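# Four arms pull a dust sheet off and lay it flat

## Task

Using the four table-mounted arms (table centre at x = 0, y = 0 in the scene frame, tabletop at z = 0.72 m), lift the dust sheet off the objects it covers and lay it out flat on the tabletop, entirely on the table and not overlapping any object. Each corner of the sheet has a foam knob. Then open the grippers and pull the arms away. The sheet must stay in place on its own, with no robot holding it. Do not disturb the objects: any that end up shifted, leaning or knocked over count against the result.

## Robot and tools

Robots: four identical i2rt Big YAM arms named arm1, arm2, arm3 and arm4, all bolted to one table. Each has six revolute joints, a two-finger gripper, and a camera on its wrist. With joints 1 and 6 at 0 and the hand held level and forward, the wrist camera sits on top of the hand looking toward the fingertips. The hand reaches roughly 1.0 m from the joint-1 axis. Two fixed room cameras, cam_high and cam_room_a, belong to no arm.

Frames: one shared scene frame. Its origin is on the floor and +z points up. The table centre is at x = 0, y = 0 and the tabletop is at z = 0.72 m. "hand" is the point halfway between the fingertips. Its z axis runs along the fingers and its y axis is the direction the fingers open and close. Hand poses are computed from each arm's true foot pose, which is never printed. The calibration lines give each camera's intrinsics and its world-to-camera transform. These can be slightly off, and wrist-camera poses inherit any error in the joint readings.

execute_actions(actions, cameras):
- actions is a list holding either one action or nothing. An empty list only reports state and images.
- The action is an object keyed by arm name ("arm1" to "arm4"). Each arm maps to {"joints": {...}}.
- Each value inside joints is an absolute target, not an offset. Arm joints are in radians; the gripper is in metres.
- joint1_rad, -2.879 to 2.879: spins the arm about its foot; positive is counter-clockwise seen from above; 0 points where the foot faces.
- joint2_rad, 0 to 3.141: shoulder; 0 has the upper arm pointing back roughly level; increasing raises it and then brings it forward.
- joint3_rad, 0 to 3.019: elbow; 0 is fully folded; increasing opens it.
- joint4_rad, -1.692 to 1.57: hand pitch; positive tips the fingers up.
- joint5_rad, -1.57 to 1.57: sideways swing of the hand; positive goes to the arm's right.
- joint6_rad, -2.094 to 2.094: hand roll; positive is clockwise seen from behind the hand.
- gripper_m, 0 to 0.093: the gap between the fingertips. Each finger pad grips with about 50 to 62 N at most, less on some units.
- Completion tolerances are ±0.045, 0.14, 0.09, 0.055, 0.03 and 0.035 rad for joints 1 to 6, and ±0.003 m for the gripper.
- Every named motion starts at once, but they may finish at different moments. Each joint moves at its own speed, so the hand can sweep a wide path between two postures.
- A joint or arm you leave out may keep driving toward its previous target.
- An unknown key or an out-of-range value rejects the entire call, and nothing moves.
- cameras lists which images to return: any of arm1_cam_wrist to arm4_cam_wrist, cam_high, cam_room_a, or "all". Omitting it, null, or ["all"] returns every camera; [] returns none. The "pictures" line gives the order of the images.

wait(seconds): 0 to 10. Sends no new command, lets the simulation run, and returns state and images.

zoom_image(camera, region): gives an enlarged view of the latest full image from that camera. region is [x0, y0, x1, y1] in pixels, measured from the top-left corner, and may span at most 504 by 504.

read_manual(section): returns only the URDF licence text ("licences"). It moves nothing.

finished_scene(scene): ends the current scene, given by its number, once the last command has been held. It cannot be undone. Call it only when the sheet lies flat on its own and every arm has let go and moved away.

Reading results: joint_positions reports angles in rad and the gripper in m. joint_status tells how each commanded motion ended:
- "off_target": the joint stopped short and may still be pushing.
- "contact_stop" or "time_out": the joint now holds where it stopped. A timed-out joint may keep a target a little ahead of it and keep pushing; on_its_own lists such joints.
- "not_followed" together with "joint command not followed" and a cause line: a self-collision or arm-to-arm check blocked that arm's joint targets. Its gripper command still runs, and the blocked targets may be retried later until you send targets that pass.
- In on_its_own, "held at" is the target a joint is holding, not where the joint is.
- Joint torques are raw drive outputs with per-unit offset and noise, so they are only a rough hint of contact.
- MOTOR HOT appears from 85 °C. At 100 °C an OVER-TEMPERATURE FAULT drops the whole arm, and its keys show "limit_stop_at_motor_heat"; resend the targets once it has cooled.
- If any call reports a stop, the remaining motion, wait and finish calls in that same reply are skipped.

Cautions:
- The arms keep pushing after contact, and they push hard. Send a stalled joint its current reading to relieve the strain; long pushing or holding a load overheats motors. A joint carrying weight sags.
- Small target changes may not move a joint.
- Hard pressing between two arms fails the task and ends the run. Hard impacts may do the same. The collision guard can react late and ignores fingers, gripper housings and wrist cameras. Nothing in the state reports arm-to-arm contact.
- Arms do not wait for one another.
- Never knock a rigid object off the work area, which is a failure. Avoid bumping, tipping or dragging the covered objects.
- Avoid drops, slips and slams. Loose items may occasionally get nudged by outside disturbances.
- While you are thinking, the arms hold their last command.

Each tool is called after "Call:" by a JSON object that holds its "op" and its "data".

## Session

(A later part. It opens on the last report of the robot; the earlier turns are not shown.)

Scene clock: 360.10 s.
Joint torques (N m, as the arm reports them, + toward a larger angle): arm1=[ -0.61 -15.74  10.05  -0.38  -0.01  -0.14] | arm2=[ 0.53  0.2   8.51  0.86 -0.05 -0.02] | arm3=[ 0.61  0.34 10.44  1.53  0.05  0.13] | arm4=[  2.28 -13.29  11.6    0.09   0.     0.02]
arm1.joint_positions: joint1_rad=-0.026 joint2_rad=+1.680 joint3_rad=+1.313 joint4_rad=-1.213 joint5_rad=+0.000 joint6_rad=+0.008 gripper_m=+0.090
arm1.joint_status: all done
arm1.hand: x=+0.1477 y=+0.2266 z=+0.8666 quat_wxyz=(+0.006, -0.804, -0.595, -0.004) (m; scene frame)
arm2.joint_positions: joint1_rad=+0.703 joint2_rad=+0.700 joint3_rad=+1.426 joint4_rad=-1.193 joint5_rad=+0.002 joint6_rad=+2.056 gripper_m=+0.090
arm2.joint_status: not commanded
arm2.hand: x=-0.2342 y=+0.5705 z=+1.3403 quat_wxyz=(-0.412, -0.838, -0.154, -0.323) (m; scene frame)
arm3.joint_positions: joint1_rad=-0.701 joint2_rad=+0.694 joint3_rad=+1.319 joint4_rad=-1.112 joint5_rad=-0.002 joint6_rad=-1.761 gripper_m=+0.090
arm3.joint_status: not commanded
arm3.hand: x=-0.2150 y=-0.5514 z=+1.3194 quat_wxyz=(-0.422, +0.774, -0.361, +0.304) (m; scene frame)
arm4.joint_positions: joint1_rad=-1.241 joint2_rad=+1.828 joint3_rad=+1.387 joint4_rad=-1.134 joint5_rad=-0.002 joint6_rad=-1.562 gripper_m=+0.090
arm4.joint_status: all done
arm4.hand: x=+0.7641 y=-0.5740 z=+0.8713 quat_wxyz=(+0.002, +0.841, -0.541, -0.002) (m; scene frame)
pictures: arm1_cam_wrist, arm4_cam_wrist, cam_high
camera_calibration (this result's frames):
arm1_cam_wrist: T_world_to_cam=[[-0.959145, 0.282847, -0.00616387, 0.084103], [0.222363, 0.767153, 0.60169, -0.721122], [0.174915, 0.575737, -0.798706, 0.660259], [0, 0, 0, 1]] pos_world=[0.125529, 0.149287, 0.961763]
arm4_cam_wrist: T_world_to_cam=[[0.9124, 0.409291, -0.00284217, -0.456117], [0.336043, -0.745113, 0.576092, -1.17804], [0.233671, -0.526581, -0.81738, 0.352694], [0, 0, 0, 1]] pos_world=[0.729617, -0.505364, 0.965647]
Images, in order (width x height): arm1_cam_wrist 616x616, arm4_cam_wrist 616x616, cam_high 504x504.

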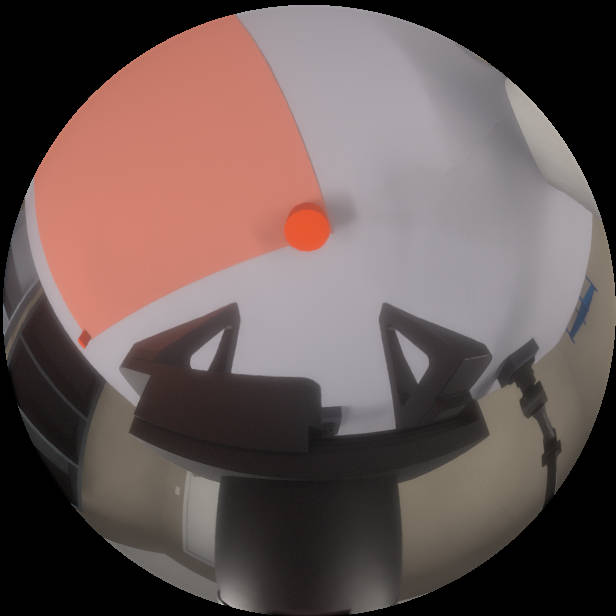

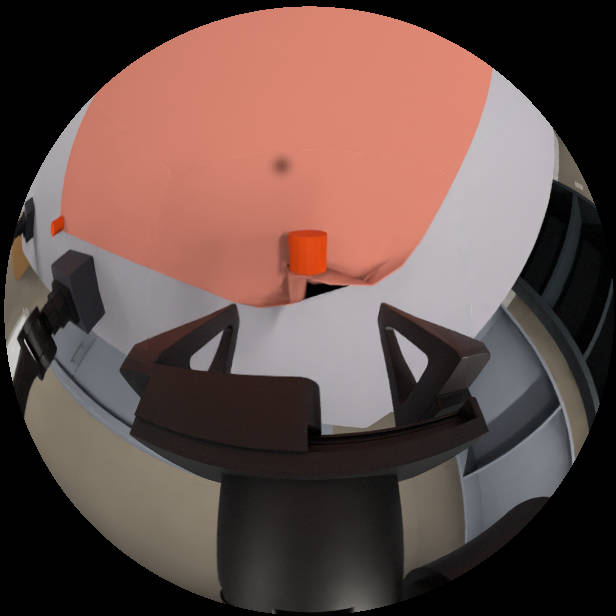

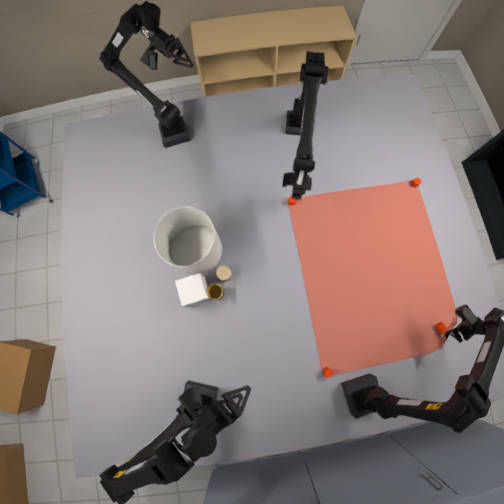

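Call:
{"op": "execute_actions", "data": {"actions": [{"arm1":{"joints":{"joint2_rad":1.865,"joint3_rad":1.24,"joint4_rad":-0.94}},"arm4":{"joints":{"joint2_rad":2.0,"joint3_rad":1.28,"joint4_rad":-0.845}}}], "cameras": ["arm4_cam_wrist","arm1_cam_wrist"]}}

Scene clock: 370.83 s.
Joint torques (N m, as the arm reports them, + toward a larger angle): arm1=[ -1.29 -18.54   7.54   0.23  -0.01  -0.09] | arm2=[ 0.67  0.85  8.38  0.86 -0.05 -0.02] | arm3=[ 0.56  0.39 10.47  1.55  0.04  0.13] | arm4=[  2.24 -16.77   6.7    1.21  -0.04   0.02]
arm1.joint_positions: joint1_rad=-0.026 joint2_rad=+1.873 joint3_rad=+1.237 joint4_rad=-0.951 joint5_rad=+0.000 joint6_rad=+0.008 gripper_m=+0.090
arm1.joint_status: all done
arm1.hand: x=+0.1425 y=+0.2103 z=+0.7491 quat_wxyz=(+0.008, -0.804, -0.595, -0.007) (m; scene frame)
arm2.joint_positions: joint1_rad=+0.703 joint2_rad=+0.700 joint3_rad=+1.426 joint4_rad=-1.193 joint5_rad=+0.002 joint6_rad=+2.056 gripper_m=+0.090
arm2.joint_status: not commanded
arm2.hand: x=-0.2342 y=+0.5705 z=+1.3403 quat_wxyz=(-0.412, -0.838, -0.154, -0.323) (m; scene frame)
arm3.joint_positions: joint1_rad=-0.701 joint2_rad=+0.694 joint3_rad=+1.319 joint4_rad=-1.112 joint5_rad=-0.002 joint6_rad=-1.761 gripper_m=+0.090
arm3.joint_status: not commanded
arm3.hand: x=-0.2150 y=-0.5514 z=+1.3194 quat_wxyz=(-0.422, +0.774, -0.361, +0.304) (m; scene frame)
arm4.joint_positions: joint1_rad=-1.241 joint2_rad=+2.011 joint3_rad=+1.271 joint4_rad=-0.861 joint5_rad=-0.001 joint6_rad=-1.563 gripper_m=+0.090
arm4.joint_status: all done
arm4.hand: x=+0.7562 y=-0.5779 z=+0.7415 quat_wxyz=(+0.013, +0.841, -0.541, -0.009) (m; scene frame)
pictures: arm1_cam_wrist, arm4_cam_wrist
camera_calibration (this result's frames):
arm1_cam_wrist: T_world_to_cam=[[-0.959127, 0.282908, -0.00617146, 0.082939], [0.221268, 0.763391, 0.606857, -0.639702], [0.176396, 0.580687, -0.794787, 0.572519], [0, 0, 0, 1]] pos_world=[0.120105, 0.132424, 0.84375]
arm4_cam_wrist: T_world_to_cam=[[0.911716, 0.409812, -0.0287648, -0.427681], [0.349989, -0.738144, 0.576759, -1.11052], [0.21513, -0.535908, -0.816408, 0.254393], [0, 0, 0, 1]] pos_world=[0.723867, -0.508127, 0.835891]
Images, in order (width x height): arm1_cam_wrist 616x616, arm4_cam_wrist 616x616.

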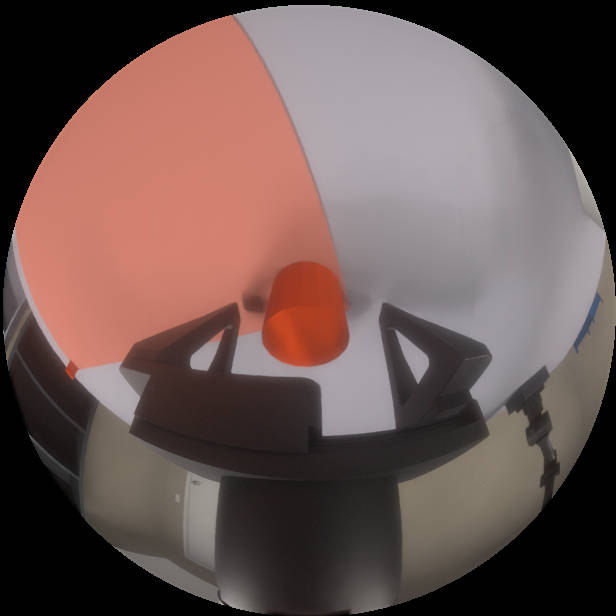

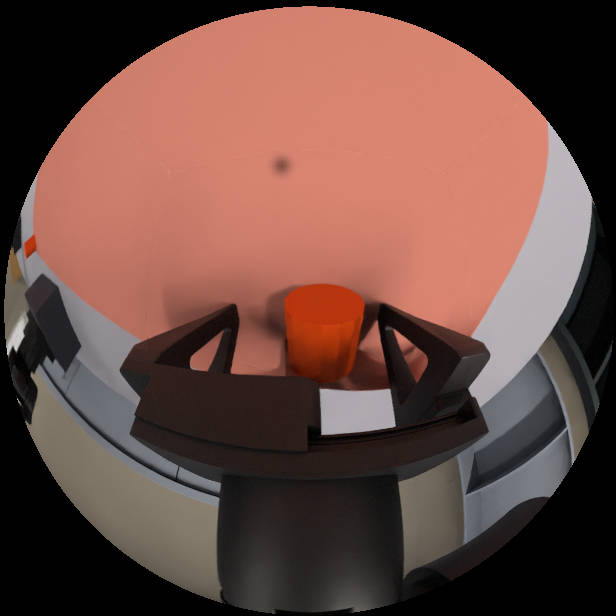

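Call:
{"op": "execute_actions", "data": {"actions": [{"arm1":{"joints":{"joint4_rad":-0.91}},"arm4":{"joints":{"joint1_rad":-1.285}}}], "cameras": []}}

Call:
{"op": "execute_actions", "data": {"actions": [{"arm1":{"joints":{"gripper_m":0.025}},"arm4":{"joints":{"gripper_m":0.025}}}], "cameras": ["arm4_cam_wrist","arm1_cam_wrist"]}}

Scene clock: 380.53 s.
Joint torques (N m, as the arm reports them, + toward a larger angle): arm1=[ -1.06 -17.9    7.68   0.18   0.    -0.07] | arm2=[ 1.21  0.5   8.42  0.75 -0.04 -0.07] | arm3=[ 0.62  0.26 10.47  1.54  0.04  0.13] | arm4=[  1.21 -16.81   6.7    1.25  -0.04   0.03]
arm1.joint_positions: joint1_rad=-0.026 joint2_rad=+1.873 joint3_rad=+1.237 joint4_rad=-0.921 joint5_rad=+0.000 joint6_rad=+0.008 gripper_m=+0.090
arm1.joint_status: all done
arm1.hand: x=+0.1404 y=+0.2033 z=+0.7490 quat_wxyz=(-0.001, -0.804, -0.595, +0.005) (m; scene frame)
arm2.joint_positions: joint1_rad=+0.703 joint2_rad=+0.700 joint3_rad=+1.426 joint4_rad=-1.193 joint5_rad=+0.002 joint6_rad=+2.056 gripper_m=+0.090
arm2.joint_status: not commanded
arm2.hand: x=-0.2342 y=+0.5705 z=+1.3403 quat_wxyz=(-0.412, -0.838, -0.154, -0.323) (m; scene frame)
arm3.joint_positions: joint1_rad=-0.701 joint2_rad=+0.694 joint3_rad=+1.319 joint4_rad=-1.112 joint5_rad=-0.002 joint6_rad=-1.761 gripper_m=+0.090
arm3.joint_status: not commanded
arm3.hand: x=-0.2150 y=-0.5514 z=+1.3194 quat_wxyz=(-0.422, +0.774, -0.361, +0.304) (m; scene frame)
arm4.joint_positions: joint1_rad=-1.287 joint2_rad=+2.011 joint3_rad=+1.271 joint4_rad=-0.861 joint5_rad=-0.001 joint6_rad=-1.563 gripper_m=+0.090
arm4.joint_status: all done
arm4.hand: x=+0.7658 y=-0.5996 z=+0.7416 quat_wxyz=(+0.013, +0.828, -0.560, -0.009) (m; scene frame)
pictures: none
No camera images: the call's "cameras" was empty. Leave "cameras" out to get every camera's image.

Scene clock: 381.17 s.
Joint torques (N m, as the arm reports them, + toward a larger angle): arm1=[ -0.52 -17.95   7.62   0.28   0.04  -0.13] | arm2=[ 1.1   0.47  8.54  0.82 -0.04 -0.02] | arm3=[ 0.67  0.25 10.5   1.49  0.05  0.13] | arm4=[  1.77 -16.81   6.71   1.24  -0.04   0.04]
arm1.joint_positions: joint1_rad=-0.026 joint2_rad=+1.873 joint3_rad=+1.237 joint4_rad=-0.920 joint5_rad=+0.000 joint6_rad=+0.007 gripper_m=+0.038
arm1.joint_status: gripper_m off_target (ended at +0.038, target +0.025)
arm1.hand: x=+0.1404 y=+0.2031 z=+0.7490 quat_wxyz=(-0.002, -0.803, -0.595, +0.005) (m; scene frame)
arm2.joint_positions: joint1_rad=+0.703 joint2_rad=+0.700 joint3_rad=+1.426 joint4_rad=-1.193 joint5_rad=+0.002 joint6_rad=+2.056 gripper_m=+0.090
arm2.joint_status: not commanded
arm2.hand: x=-0.2342 y=+0.5705 z=+1.3403 quat_wxyz=(-0.412, -0.838, -0.154, -0.323) (m; scene frame)
arm3.joint_positions: joint1_rad=-0.701 joint2_rad=+0.694 joint3_rad=+1.319 joint4_rad=-1.112 joint5_rad=-0.002 joint6_rad=-1.761 gripper_m=+0.090
arm3.joint_status: not commanded
arm3.hand: x=-0.2150 y=-0.5514 z=+1.3194 quat_wxyz=(-0.422, +0.774, -0.361, +0.304) (m; scene frame)
arm4.joint_positions: joint1_rad=-1.287 joint2_rad=+2.011 joint3_rad=+1.271 joint4_rad=-0.860 joint5_rad=-0.001 joint6_rad=-1.563 gripper_m=+0.038
arm4.joint_status: gripper_m off_target (ended at +0.038, target +0.025)
arm4.hand: x=+0.7661 y=-0.5995 z=+0.7415 quat_wxyz=(+0.012, +0.829, -0.560, -0.009) (m; scene frame)
pictures: arm1_cam_wrist, arm4_cam_wrist
camera_calibration (this result's frames):
arm1_cam_wrist: T_world_to_cam=[[-0.959317, 0.282255, -0.0065099, 0.0834083], [0.225827, 0.780963, 0.582322, -0.619541], [0.169447, 0.557161, -0.812932, 0.59638], [0, 0, 0, 1]] pos_world=[0.118869, 0.128016, 0.846132]
arm4_cam_wrist: T_world_to_cam=[[0.929414, 0.368032, -0.0272327, -0.467557], [0.315312, -0.753598, 0.576774, -1.11266], [0.191749, -0.544648, -0.81645, 0.253371], [0, 0, 0, 1]] pos_world=[0.736805, -0.528421, 0.835882]
Images, in order (width x height): arm1_cam_wrist 616x616, arm4_cam_wrist 616x616.

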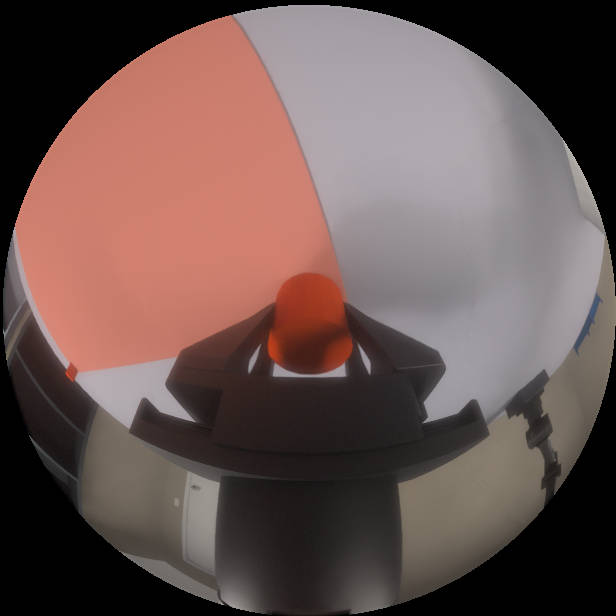

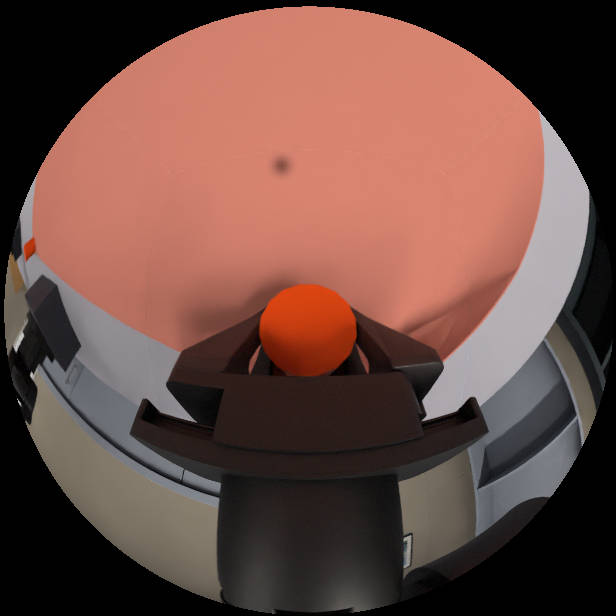

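Call:
{"op": "execute_actions", "data": {"actions": [{"arm1":{"joints":{"joint1_rad":-0.141,"joint2_rad":1.79,"joint3_rad":1.15,"joint4_rad":-0.92}},"arm4":{"joints":{"joint1_rad":-1.45,"joint5_rad":-0.5}}}], "cameras": ["arm4_cam_wrist","cam_high"]}}

Scene clock: 391.33 s.
Joint torques (N m, as the arm reports them, + toward a larger angle): arm1=[ -3.47 -14.98   6.04  -0.59   0.63  -0.03] | arm2=[ 0.62  0.21  8.63  0.92 -0.08 -0.02] | arm3=[ 0.59  0.23 10.48  1.5   0.05  0.13] | arm4=[ -0.21 -16.66   6.66   1.19  -0.03   0.08]
arm1.joint_positions: joint1_rad=-0.113 joint2_rad=+1.782 joint3_rad=+1.170 joint4_rad=-0.907 joint5_rad=-0.018 joint6_rad=+0.003 gripper_m=+0.038
arm1.joint_status: all done
arm1.hand: x=+0.1079 y=+0.2322 z=+0.7719 quat_wxyz=(-0.019, -0.827, -0.562, +0.015) (m; scene frame)
arm2.joint_positions: joint1_rad=+0.703 joint2_rad=+0.700 joint3_rad=+1.426 joint4_rad=-1.193 joint5_rad=+0.002 joint6_rad=+2.056 gripper_m=+0.090
arm2.joint_status: not commanded
arm2.hand: x=-0.2342 y=+0.5705 z=+1.3403 quat_wxyz=(-0.412, -0.838, -0.154, -0.323) (m; scene frame)
arm3.joint_positions: joint1_rad=-0.701 joint2_rad=+0.694 joint3_rad=+1.319 joint4_rad=-1.112 joint5_rad=-0.002 joint6_rad=-1.761 gripper_m=+0.090
arm3.joint_status: not commanded
arm3.hand: x=-0.2150 y=-0.5514 z=+1.3194 quat_wxyz=(-0.422, +0.774, -0.361, +0.304) (m; scene frame)
arm4.joint_positions: joint1_rad=-1.422 joint2_rad=+2.011 joint3_rad=+1.271 joint4_rad=-0.860 joint5_rad=-0.509 joint6_rad=-1.568 gripper_m=+0.038
arm4.joint_status: all done
arm4.hand: x=+0.7678 y=-0.5848 z=+0.7633 quat_wxyz=(-0.142, +0.763, -0.596, -0.208) (m; scene frame)
pictures: arm4_cam_wrist, cam_high
camera_calibration (this result's frames):
arm4_cam_wrist: T_world_to_cam=[[0.96917, 0.244367, -0.0315369, -0.573462], [0.246356, -0.9633, 0.106593, -0.825424], [-0.00433168, -0.111076, -0.993802, 0.81833], [0, 0, 0, 1]] pos_world=[0.762675, -0.564099, 0.883158]
Images, in order (width x height): arm4_cam_wrist 616x616, cam_high 504x504.

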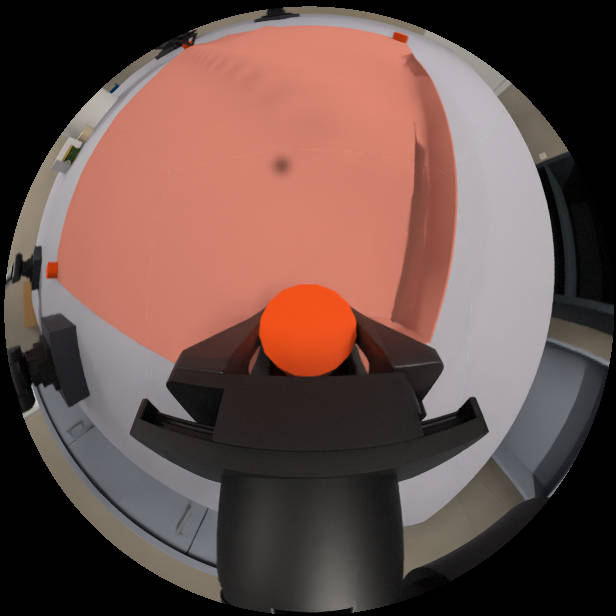

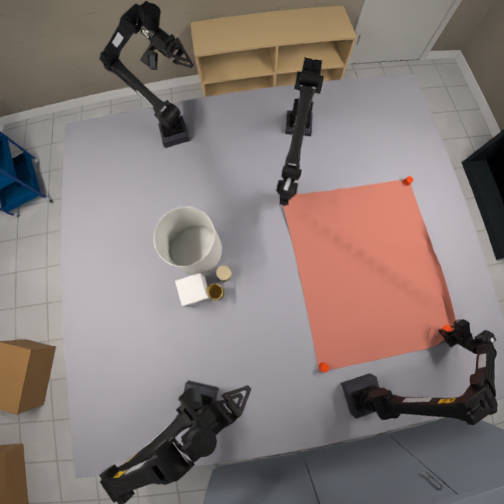

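Call:
{"op": "execute_actions", "data": {"actions": [{"arm4":{"joints":{"joint1_rad":-1.47,"joint2_rad":2.135,"joint3_rad":1.545,"joint4_rad":-0.96}}}], "cameras": ["arm4_cam_wrist","cam_high"]}}

Scene clock: 400.97 s.
Joint torques (N m, as the arm reports them, + toward a larger angle): arm1=[ -4.21 -15.22   6.26  -0.47   0.9   -0.06] | arm2=[ 0.46  0.03  8.41  0.93 -0.03 -0.03] | arm3=[ 0.56  0.29 10.47  1.52  0.05  0.14] | arm4=[ -0.89 -15.98  10.57   0.83   0.44   0.07]
arm1.joint_positions: joint1_rad=-0.113 joint2_rad=+1.782 joint3_rad=+1.170 joint4_rad=-0.907 joint5_rad=-0.026 joint6_rad=+0.000 gripper_m=+0.038
arm1.joint_status: not commanded
arm1.hand: x=+0.1092 y=+0.2317 z=+0.7719 quat_wxyz=(-0.023, -0.826, -0.563, +0.013) (m; scene frame)
arm2.joint_positions: joint1_rad=+0.703 joint2_rad=+0.700 joint3_rad=+1.426 joint4_rad=-1.193 joint5_rad=+0.002 joint6_rad=+2.056 gripper_m=+0.090
arm2.joint_status: not commanded
arm2.hand: x=-0.2342 y=+0.5705 z=+1.3403 quat_wxyz=(-0.412, -0.838, -0.154, -0.323) (m; scene frame)
arm3.joint_positions: joint1_rad=-0.701 joint2_rad=+0.694 joint3_rad=+1.319 joint4_rad=-1.112 joint5_rad=-0.002 joint6_rad=-1.761 gripper_m=+0.090
arm3.joint_status: not commanded
arm3.hand: x=-0.2150 y=-0.5514 z=+1.3194 quat_wxyz=(-0.422, +0.774, -0.361, +0.304) (m; scene frame)
arm4.joint_positions: joint1_rad=-1.436 joint2_rad=+2.114 joint3_rad=+1.495 joint4_rad=-0.964 joint5_rad=-0.523 joint6_rad=-1.569 gripper_m=+0.038
arm4.joint_status: all done
arm4.hand: x=+0.8318 y=-0.5742 z=+0.7759 quat_wxyz=(-0.154, +0.759, -0.598, -0.208) (m; scene frame)
pictures: arm4_cam_wrist, cam_high
camera_calibration (this result's frames):
arm4_cam_wrist: T_world_to_cam=[[0.972649, 0.231805, -0.014872, -0.66077], [0.232175, -0.968271, 0.0924495, -0.812414], [0.00703014, -0.0933738, -0.995606, 0.834433], [0, 0, 0, 1]] pos_world=[0.825453, -0.555553, 0.896048]
Images, in order (width x height): arm4_cam_wrist 616x616, cam_high 504x504.

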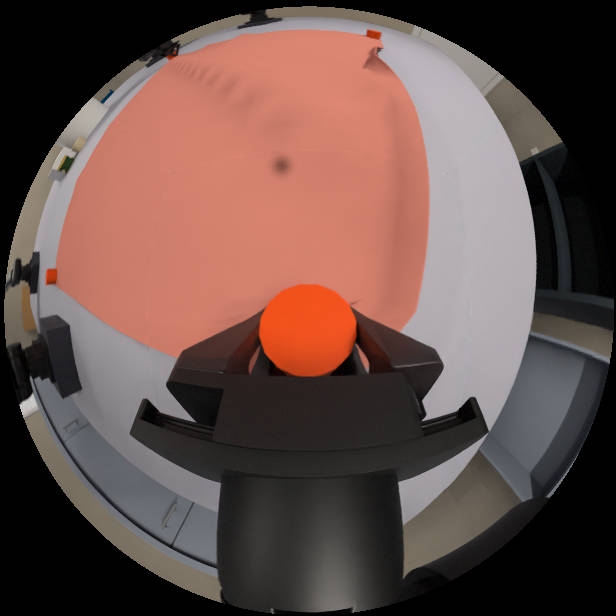

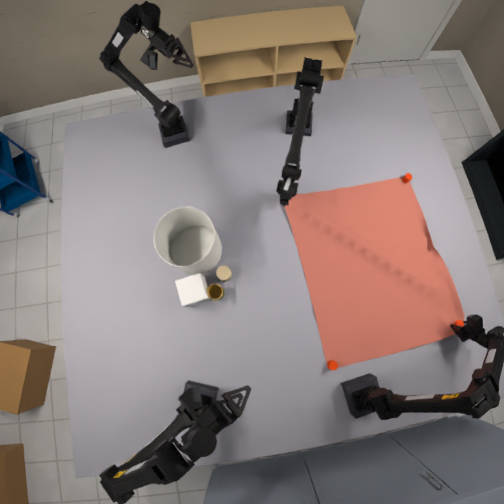

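Call:
{"op": "execute_actions", "data": {"actions": [{"arm1":{"joints":{"joint1_rad":-0.113,"joint2_rad":1.83,"joint4_rad":-0.88}},"arm4":{"joints":{"joint1_rad":-1.45,"joint2_rad":2.16,"joint4_rad":-0.94}}}], "cameras": []}}

Call:
{"op": "execute_actions", "data": {"actions": [{"arm4":{"joints":{"gripper_m":0.09}}}], "cameras": ["arm4_cam_wrist","cam_high"]}}

Scene clock: 407.50 s.
Joint torques (N m, as the arm reports them, + toward a larger angle): arm1=[ -2.64 -13.31   5.93  -0.06   0.76   0.02] | arm2=[ 1.1   0.4   8.48  0.73 -0.04  0.05] | arm3=[ 0.55  0.28 10.46  1.53  0.05  0.13] | arm4=[ -0.17 -14.69  10.47   1.55   0.42   0.08]
arm1.joint_positions: joint1_rad=-0.100 joint2_rad=+1.804 joint3_rad=+1.170 joint4_rad=-0.879 joint5_rad=-0.021 joint6_rad=+0.000 gripper_m=+0.038
arm1.joint_status: all done
arm1.hand: x=+0.1129 y=+0.2255 z=+0.7617 quat_wxyz=(-0.022, -0.822, -0.569, +0.017) (m; scene frame)
arm2.joint_positions: joint1_rad=+0.703 joint2_rad=+0.700 joint3_rad=+1.426 joint4_rad=-1.193 joint5_rad=+0.002 joint6_rad=+2.056 gripper_m=+0.090
arm2.joint_status: not commanded
arm2.hand: x=-0.2342 y=+0.5705 z=+1.3403 quat_wxyz=(-0.412, -0.838, -0.154, -0.323) (m; scene frame)
arm3.joint_positions: joint1_rad=-0.701 joint2_rad=+0.694 joint3_rad=+1.319 joint4_rad=-1.112 joint5_rad=-0.002 joint6_rad=-1.761 gripper_m=+0.090
arm3.joint_status: not commanded
arm3.hand: x=-0.2150 y=-0.5514 z=+1.3194 quat_wxyz=(-0.422, +0.774, -0.361, +0.304) (m; scene frame)
arm4.joint_positions: joint1_rad=-1.422 joint2_rad=+2.124 joint3_rad=+1.495 joint4_rad=-0.964 joint5_rad=-0.523 joint6_rad=-1.569 gripper_m=+0.038
arm4.joint_status: all done
arm4.hand: x=+0.8272 y=-0.5674 z=+0.7699 quat_wxyz=(-0.149, +0.762, -0.594, -0.211) (m; scene frame)
pictures: none
No camera images: the call's "cameras" was empty. Leave "cameras" out to get every camera's image.

Scene clock: 408.33 s.
Joint torques (N m, as the arm reports them, + toward a larger angle): arm1=[ -2.04 -13.31   6.61   0.02   0.14   0.02] | arm2=[ 1.04  0.88  8.43  0.84 -0.08 -0.01] | arm3=[ 0.71  0.23 10.48  1.52  0.05  0.14] | arm4=[  1.86 -15.24  10.04   1.23  -0.3    0.07]
arm1.joint_positions: joint1_rad=-0.104 joint2_rad=+1.804 joint3_rad=+1.161 joint4_rad=-0.879 joint5_rad=-0.004 joint6_rad=+0.000 gripper_m=+0.038
arm1.joint_status: not commanded
arm1.hand: x=+0.1099 y=+0.2313 z=+0.7588 quat_wxyz=(-0.013, -0.824, -0.567, +0.018) (m; scene frame)
arm2.joint_positions: joint1_rad=+0.703 joint2_rad=+0.700 joint3_rad=+1.426 joint4_rad=-1.193 joint5_rad=+0.002 joint6_rad=+2.056 gripper_m=+0.090
arm2.joint_status: not commanded
arm2.hand: x=-0.2342 y=+0.5705 z=+1.3403 quat_wxyz=(-0.412, -0.838, -0.154, -0.323) (m; scene frame)
arm3.joint_positions: joint1_rad=-0.701 joint2_rad=+0.694 joint3_rad=+1.319 joint4_rad=-1.112 joint5_rad=-0.002 joint6_rad=-1.761 gripper_m=+0.090
arm3.joint_status: not commanded
arm3.hand: x=-0.2150 y=-0.5514 z=+1.3194 quat_wxyz=(-0.422, +0.774, -0.361, +0.304) (m; scene frame)
arm4.joint_positions: joint1_rad=-1.449 joint2_rad=+2.131 joint3_rad=+1.500 joint4_rad=-0.956 joint5_rad=-0.502 joint6_rad=-1.569 gripper_m=+0.090
arm4.joint_status: all done
arm4.hand: x=+0.8371 y=-0.5843 z=+0.7662 quat_wxyz=(-0.148, +0.757, -0.605, -0.199) (m; scene frame)
pictures: arm4_cam_wrist, cam_high
camera_calibration (this result's frames):
arm4_cam_wrist: T_world_to_cam=[[0.97562, 0.218747, -0.017754, -0.671611], [0.219329, -0.968956, 0.114098, -0.828765], [0.00775564, -0.11521, -0.993311, 0.808604], [0, 0, 0, 1]] pos_world=[0.830738, -0.562966, 0.885831]
Images, in order (width x height): arm4_cam_wrist 616x616, cam_high 504x504.

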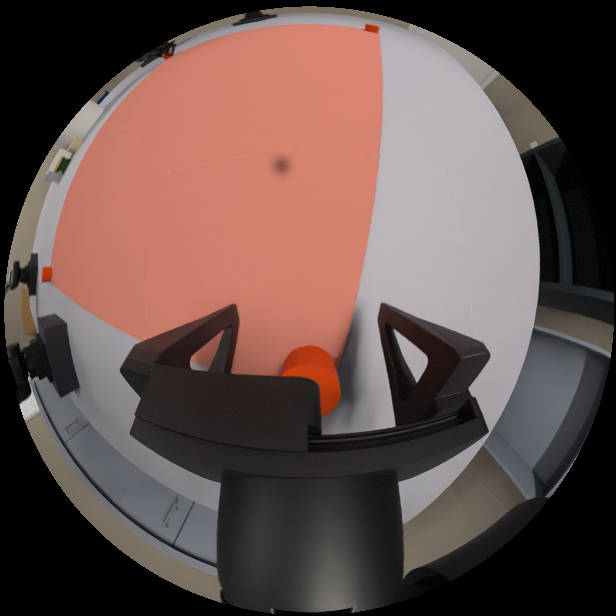

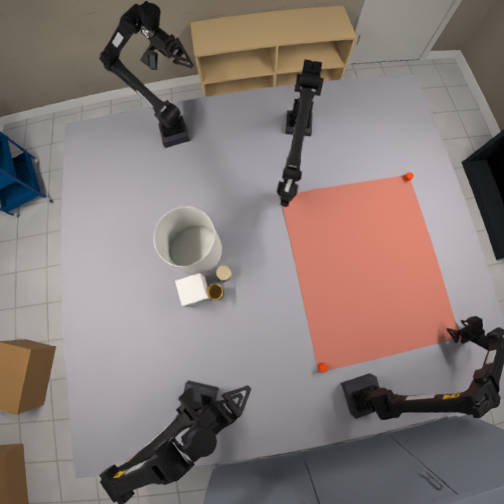

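Flat now. Release and retreat.

Call:
{"op": "execute_actions", "data": {"actions": [{"arm1":{"joints":{"gripper_m":0.09}},"arm4":{"joints":{"joint2_rad":1.9,"joint4_rad":-1.1}}}], "cameras": []}}

Call:
{"op": "execute_actions", "data": {"actions": [{"arm1":{"joints":{"joint2_rad":1.2,"joint4_rad":-1.2}},"arm4":{"joints":{"joint2_rad":1.2}}}], "cameras": ["cam_high","arm4_cam_wrist"]}}

Scene clock: 417.40 s.
Joint torques (N m, as the arm reports them, + toward a larger angle): arm1=[ -2.13 -13.8    6.69  -0.01   0.13   0.02] | arm2=[ 1.    0.9   8.51  0.79 -0.02  0.01] | arm3=[ 0.63  0.14 10.47  1.53  0.05  0.14] | arm4=[  1.59 -13.78  10.16   0.37  -0.35   0.09]
arm1.joint_positions: joint1_rad=-0.104 joint2_rad=+1.804 joint3_rad=+1.161 joint4_rad=-0.879 joint5_rad=-0.003 joint6_rad=+0.000 gripper_m=+0.090
arm1.joint_status: all done
arm1.hand: x=+0.1097 y=+0.2314 z=+0.7588 quat_wxyz=(-0.012, -0.824, -0.567, +0.019) (m; scene frame)
arm2.joint_positions: joint1_rad=+0.703 joint2_rad=+0.700 joint3_rad=+1.426 joint4_rad=-1.193 joint5_rad=+0.002 joint6_rad=+2.056 gripper_m=+0.090
arm2.joint_status: not commanded
arm2.hand: x=-0.2342 y=+0.5705 z=+1.3403 quat_wxyz=(-0.412, -0.838, -0.154, -0.323) (m; scene frame)
arm3.joint_positions: joint1_rad=-0.701 joint2_rad=+0.694 joint3_rad=+1.319 joint4_rad=-1.112 joint5_rad=-0.002 joint6_rad=-1.761 gripper_m=+0.090
arm3.joint_status: not commanded
arm3.hand: x=-0.2150 y=-0.5514 z=+1.3194 quat_wxyz=(-0.422, +0.774, -0.361, +0.304) (m; scene frame)
arm4.joint_positions: joint1_rad=-1.449 joint2_rad=+1.878 joint3_rad=+1.518 joint4_rad=-1.085 joint5_rad=-0.500 joint6_rad=-1.569 gripper_m=+0.090
arm4.joint_status: all done
arm4.hand: x=+0.8381 y=-0.5842 z=+0.9139 quat_wxyz=(-0.201, +0.766, -0.590, -0.156) (m; scene frame)
pictures: none
No camera images: the call's "cameras" was empty. Leave "cameras" out to get every camera's image.

Scene clock: 418.97 s.
Joint torques (N m, as the arm reports them, + toward a larger angle): arm1=[-1.17 -6.52  9.91  0.31  0.08 -0.03] | arm2=[ 0.95  0.61  8.63  0.86 -0.01 -0.03] | arm3=[ 0.65  0.23 10.44  1.51  0.05  0.13] | arm4=[ 1.62 -5.79 10.54  1.34 -0.21  0.14]
arm1.joint_positions: joint1_rad=-0.104 joint2_rad=+1.184 joint3_rad=+1.149 joint4_rad=-1.190 joint5_rad=-0.003 joint6_rad=+0.000 gripper_m=+0.090
arm1.joint_status: all done
arm1.hand: x=+0.1410 y=+0.3105 z=+1.0129 quat_wxyz=(-0.096, -0.811, -0.559, +0.140) (m; scene frame)
arm2.joint_positions: joint1_rad=+0.703 joint2_rad=+0.700 joint3_rad=+1.426 joint4_rad=-1.193 joint5_rad=+0.002 joint6_rad=+2.056 gripper_m=+0.090
arm2.joint_status: not commanded
arm2.hand: x=-0.2342 y=+0.5705 z=+1.3403 quat_wxyz=(-0.412, -0.838, -0.154, -0.323) (m; scene frame)
arm3.joint_positions: joint1_rad=-0.701 joint2_rad=+0.694 joint3_rad=+1.319 joint4_rad=-1.112 joint5_rad=-0.002 joint6_rad=-1.761 gripper_m=+0.090
arm3.joint_status: not commanded
arm3.hand: x=-0.2150 y=-0.5514 z=+1.3194 quat_wxyz=(-0.422, +0.774, -0.361, +0.304) (m; scene frame)
arm4.joint_positions: joint1_rad=-1.449 joint2_rad=+1.192 joint3_rad=+1.526 joint4_rad=-1.085 joint5_rad=-0.501 joint6_rad=-1.569 gripper_m=+0.090
arm4.joint_status: all done
arm4.hand: x=+0.7249 y=-0.6103 z=+1.2796 quat_wxyz=(-0.443, +0.757, -0.476, +0.061) (m; scene frame)
pictures: arm4_cam_wrist, cam_high
camera_calibration (this result's frames):
arm4_cam_wrist: T_world_to_cam=[[0.668672, 0.147611, 0.728758, -1.32346], [0.138386, -0.987678, 0.0730791, -0.788259], [0.730566, 0.051984, -0.68086, 0.494733], [0, 0, 0, 1]] pos_world=[0.632607, -0.608908, 1.35893]
Images, in order (width x height): arm4_cam_wrist 616x616, cam_high 504x504.

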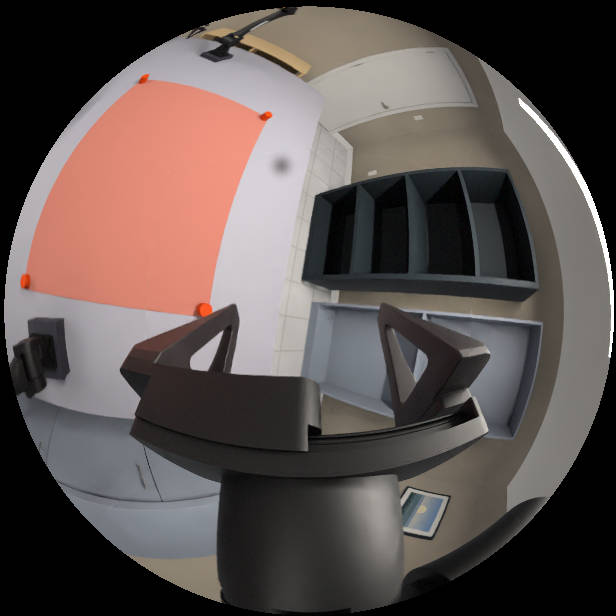

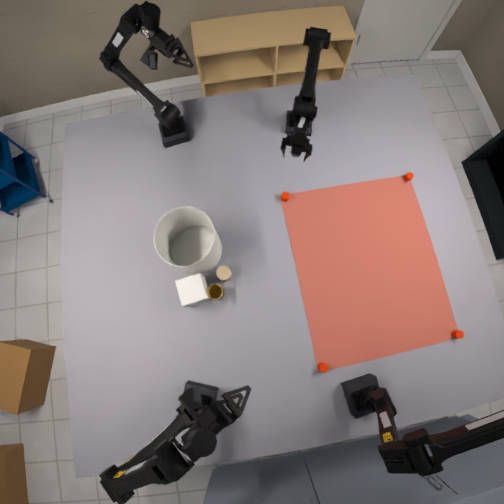

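Call:
{"op": "finished_scene", "data": {"scene": 2}}

The scene is finished: the task was done.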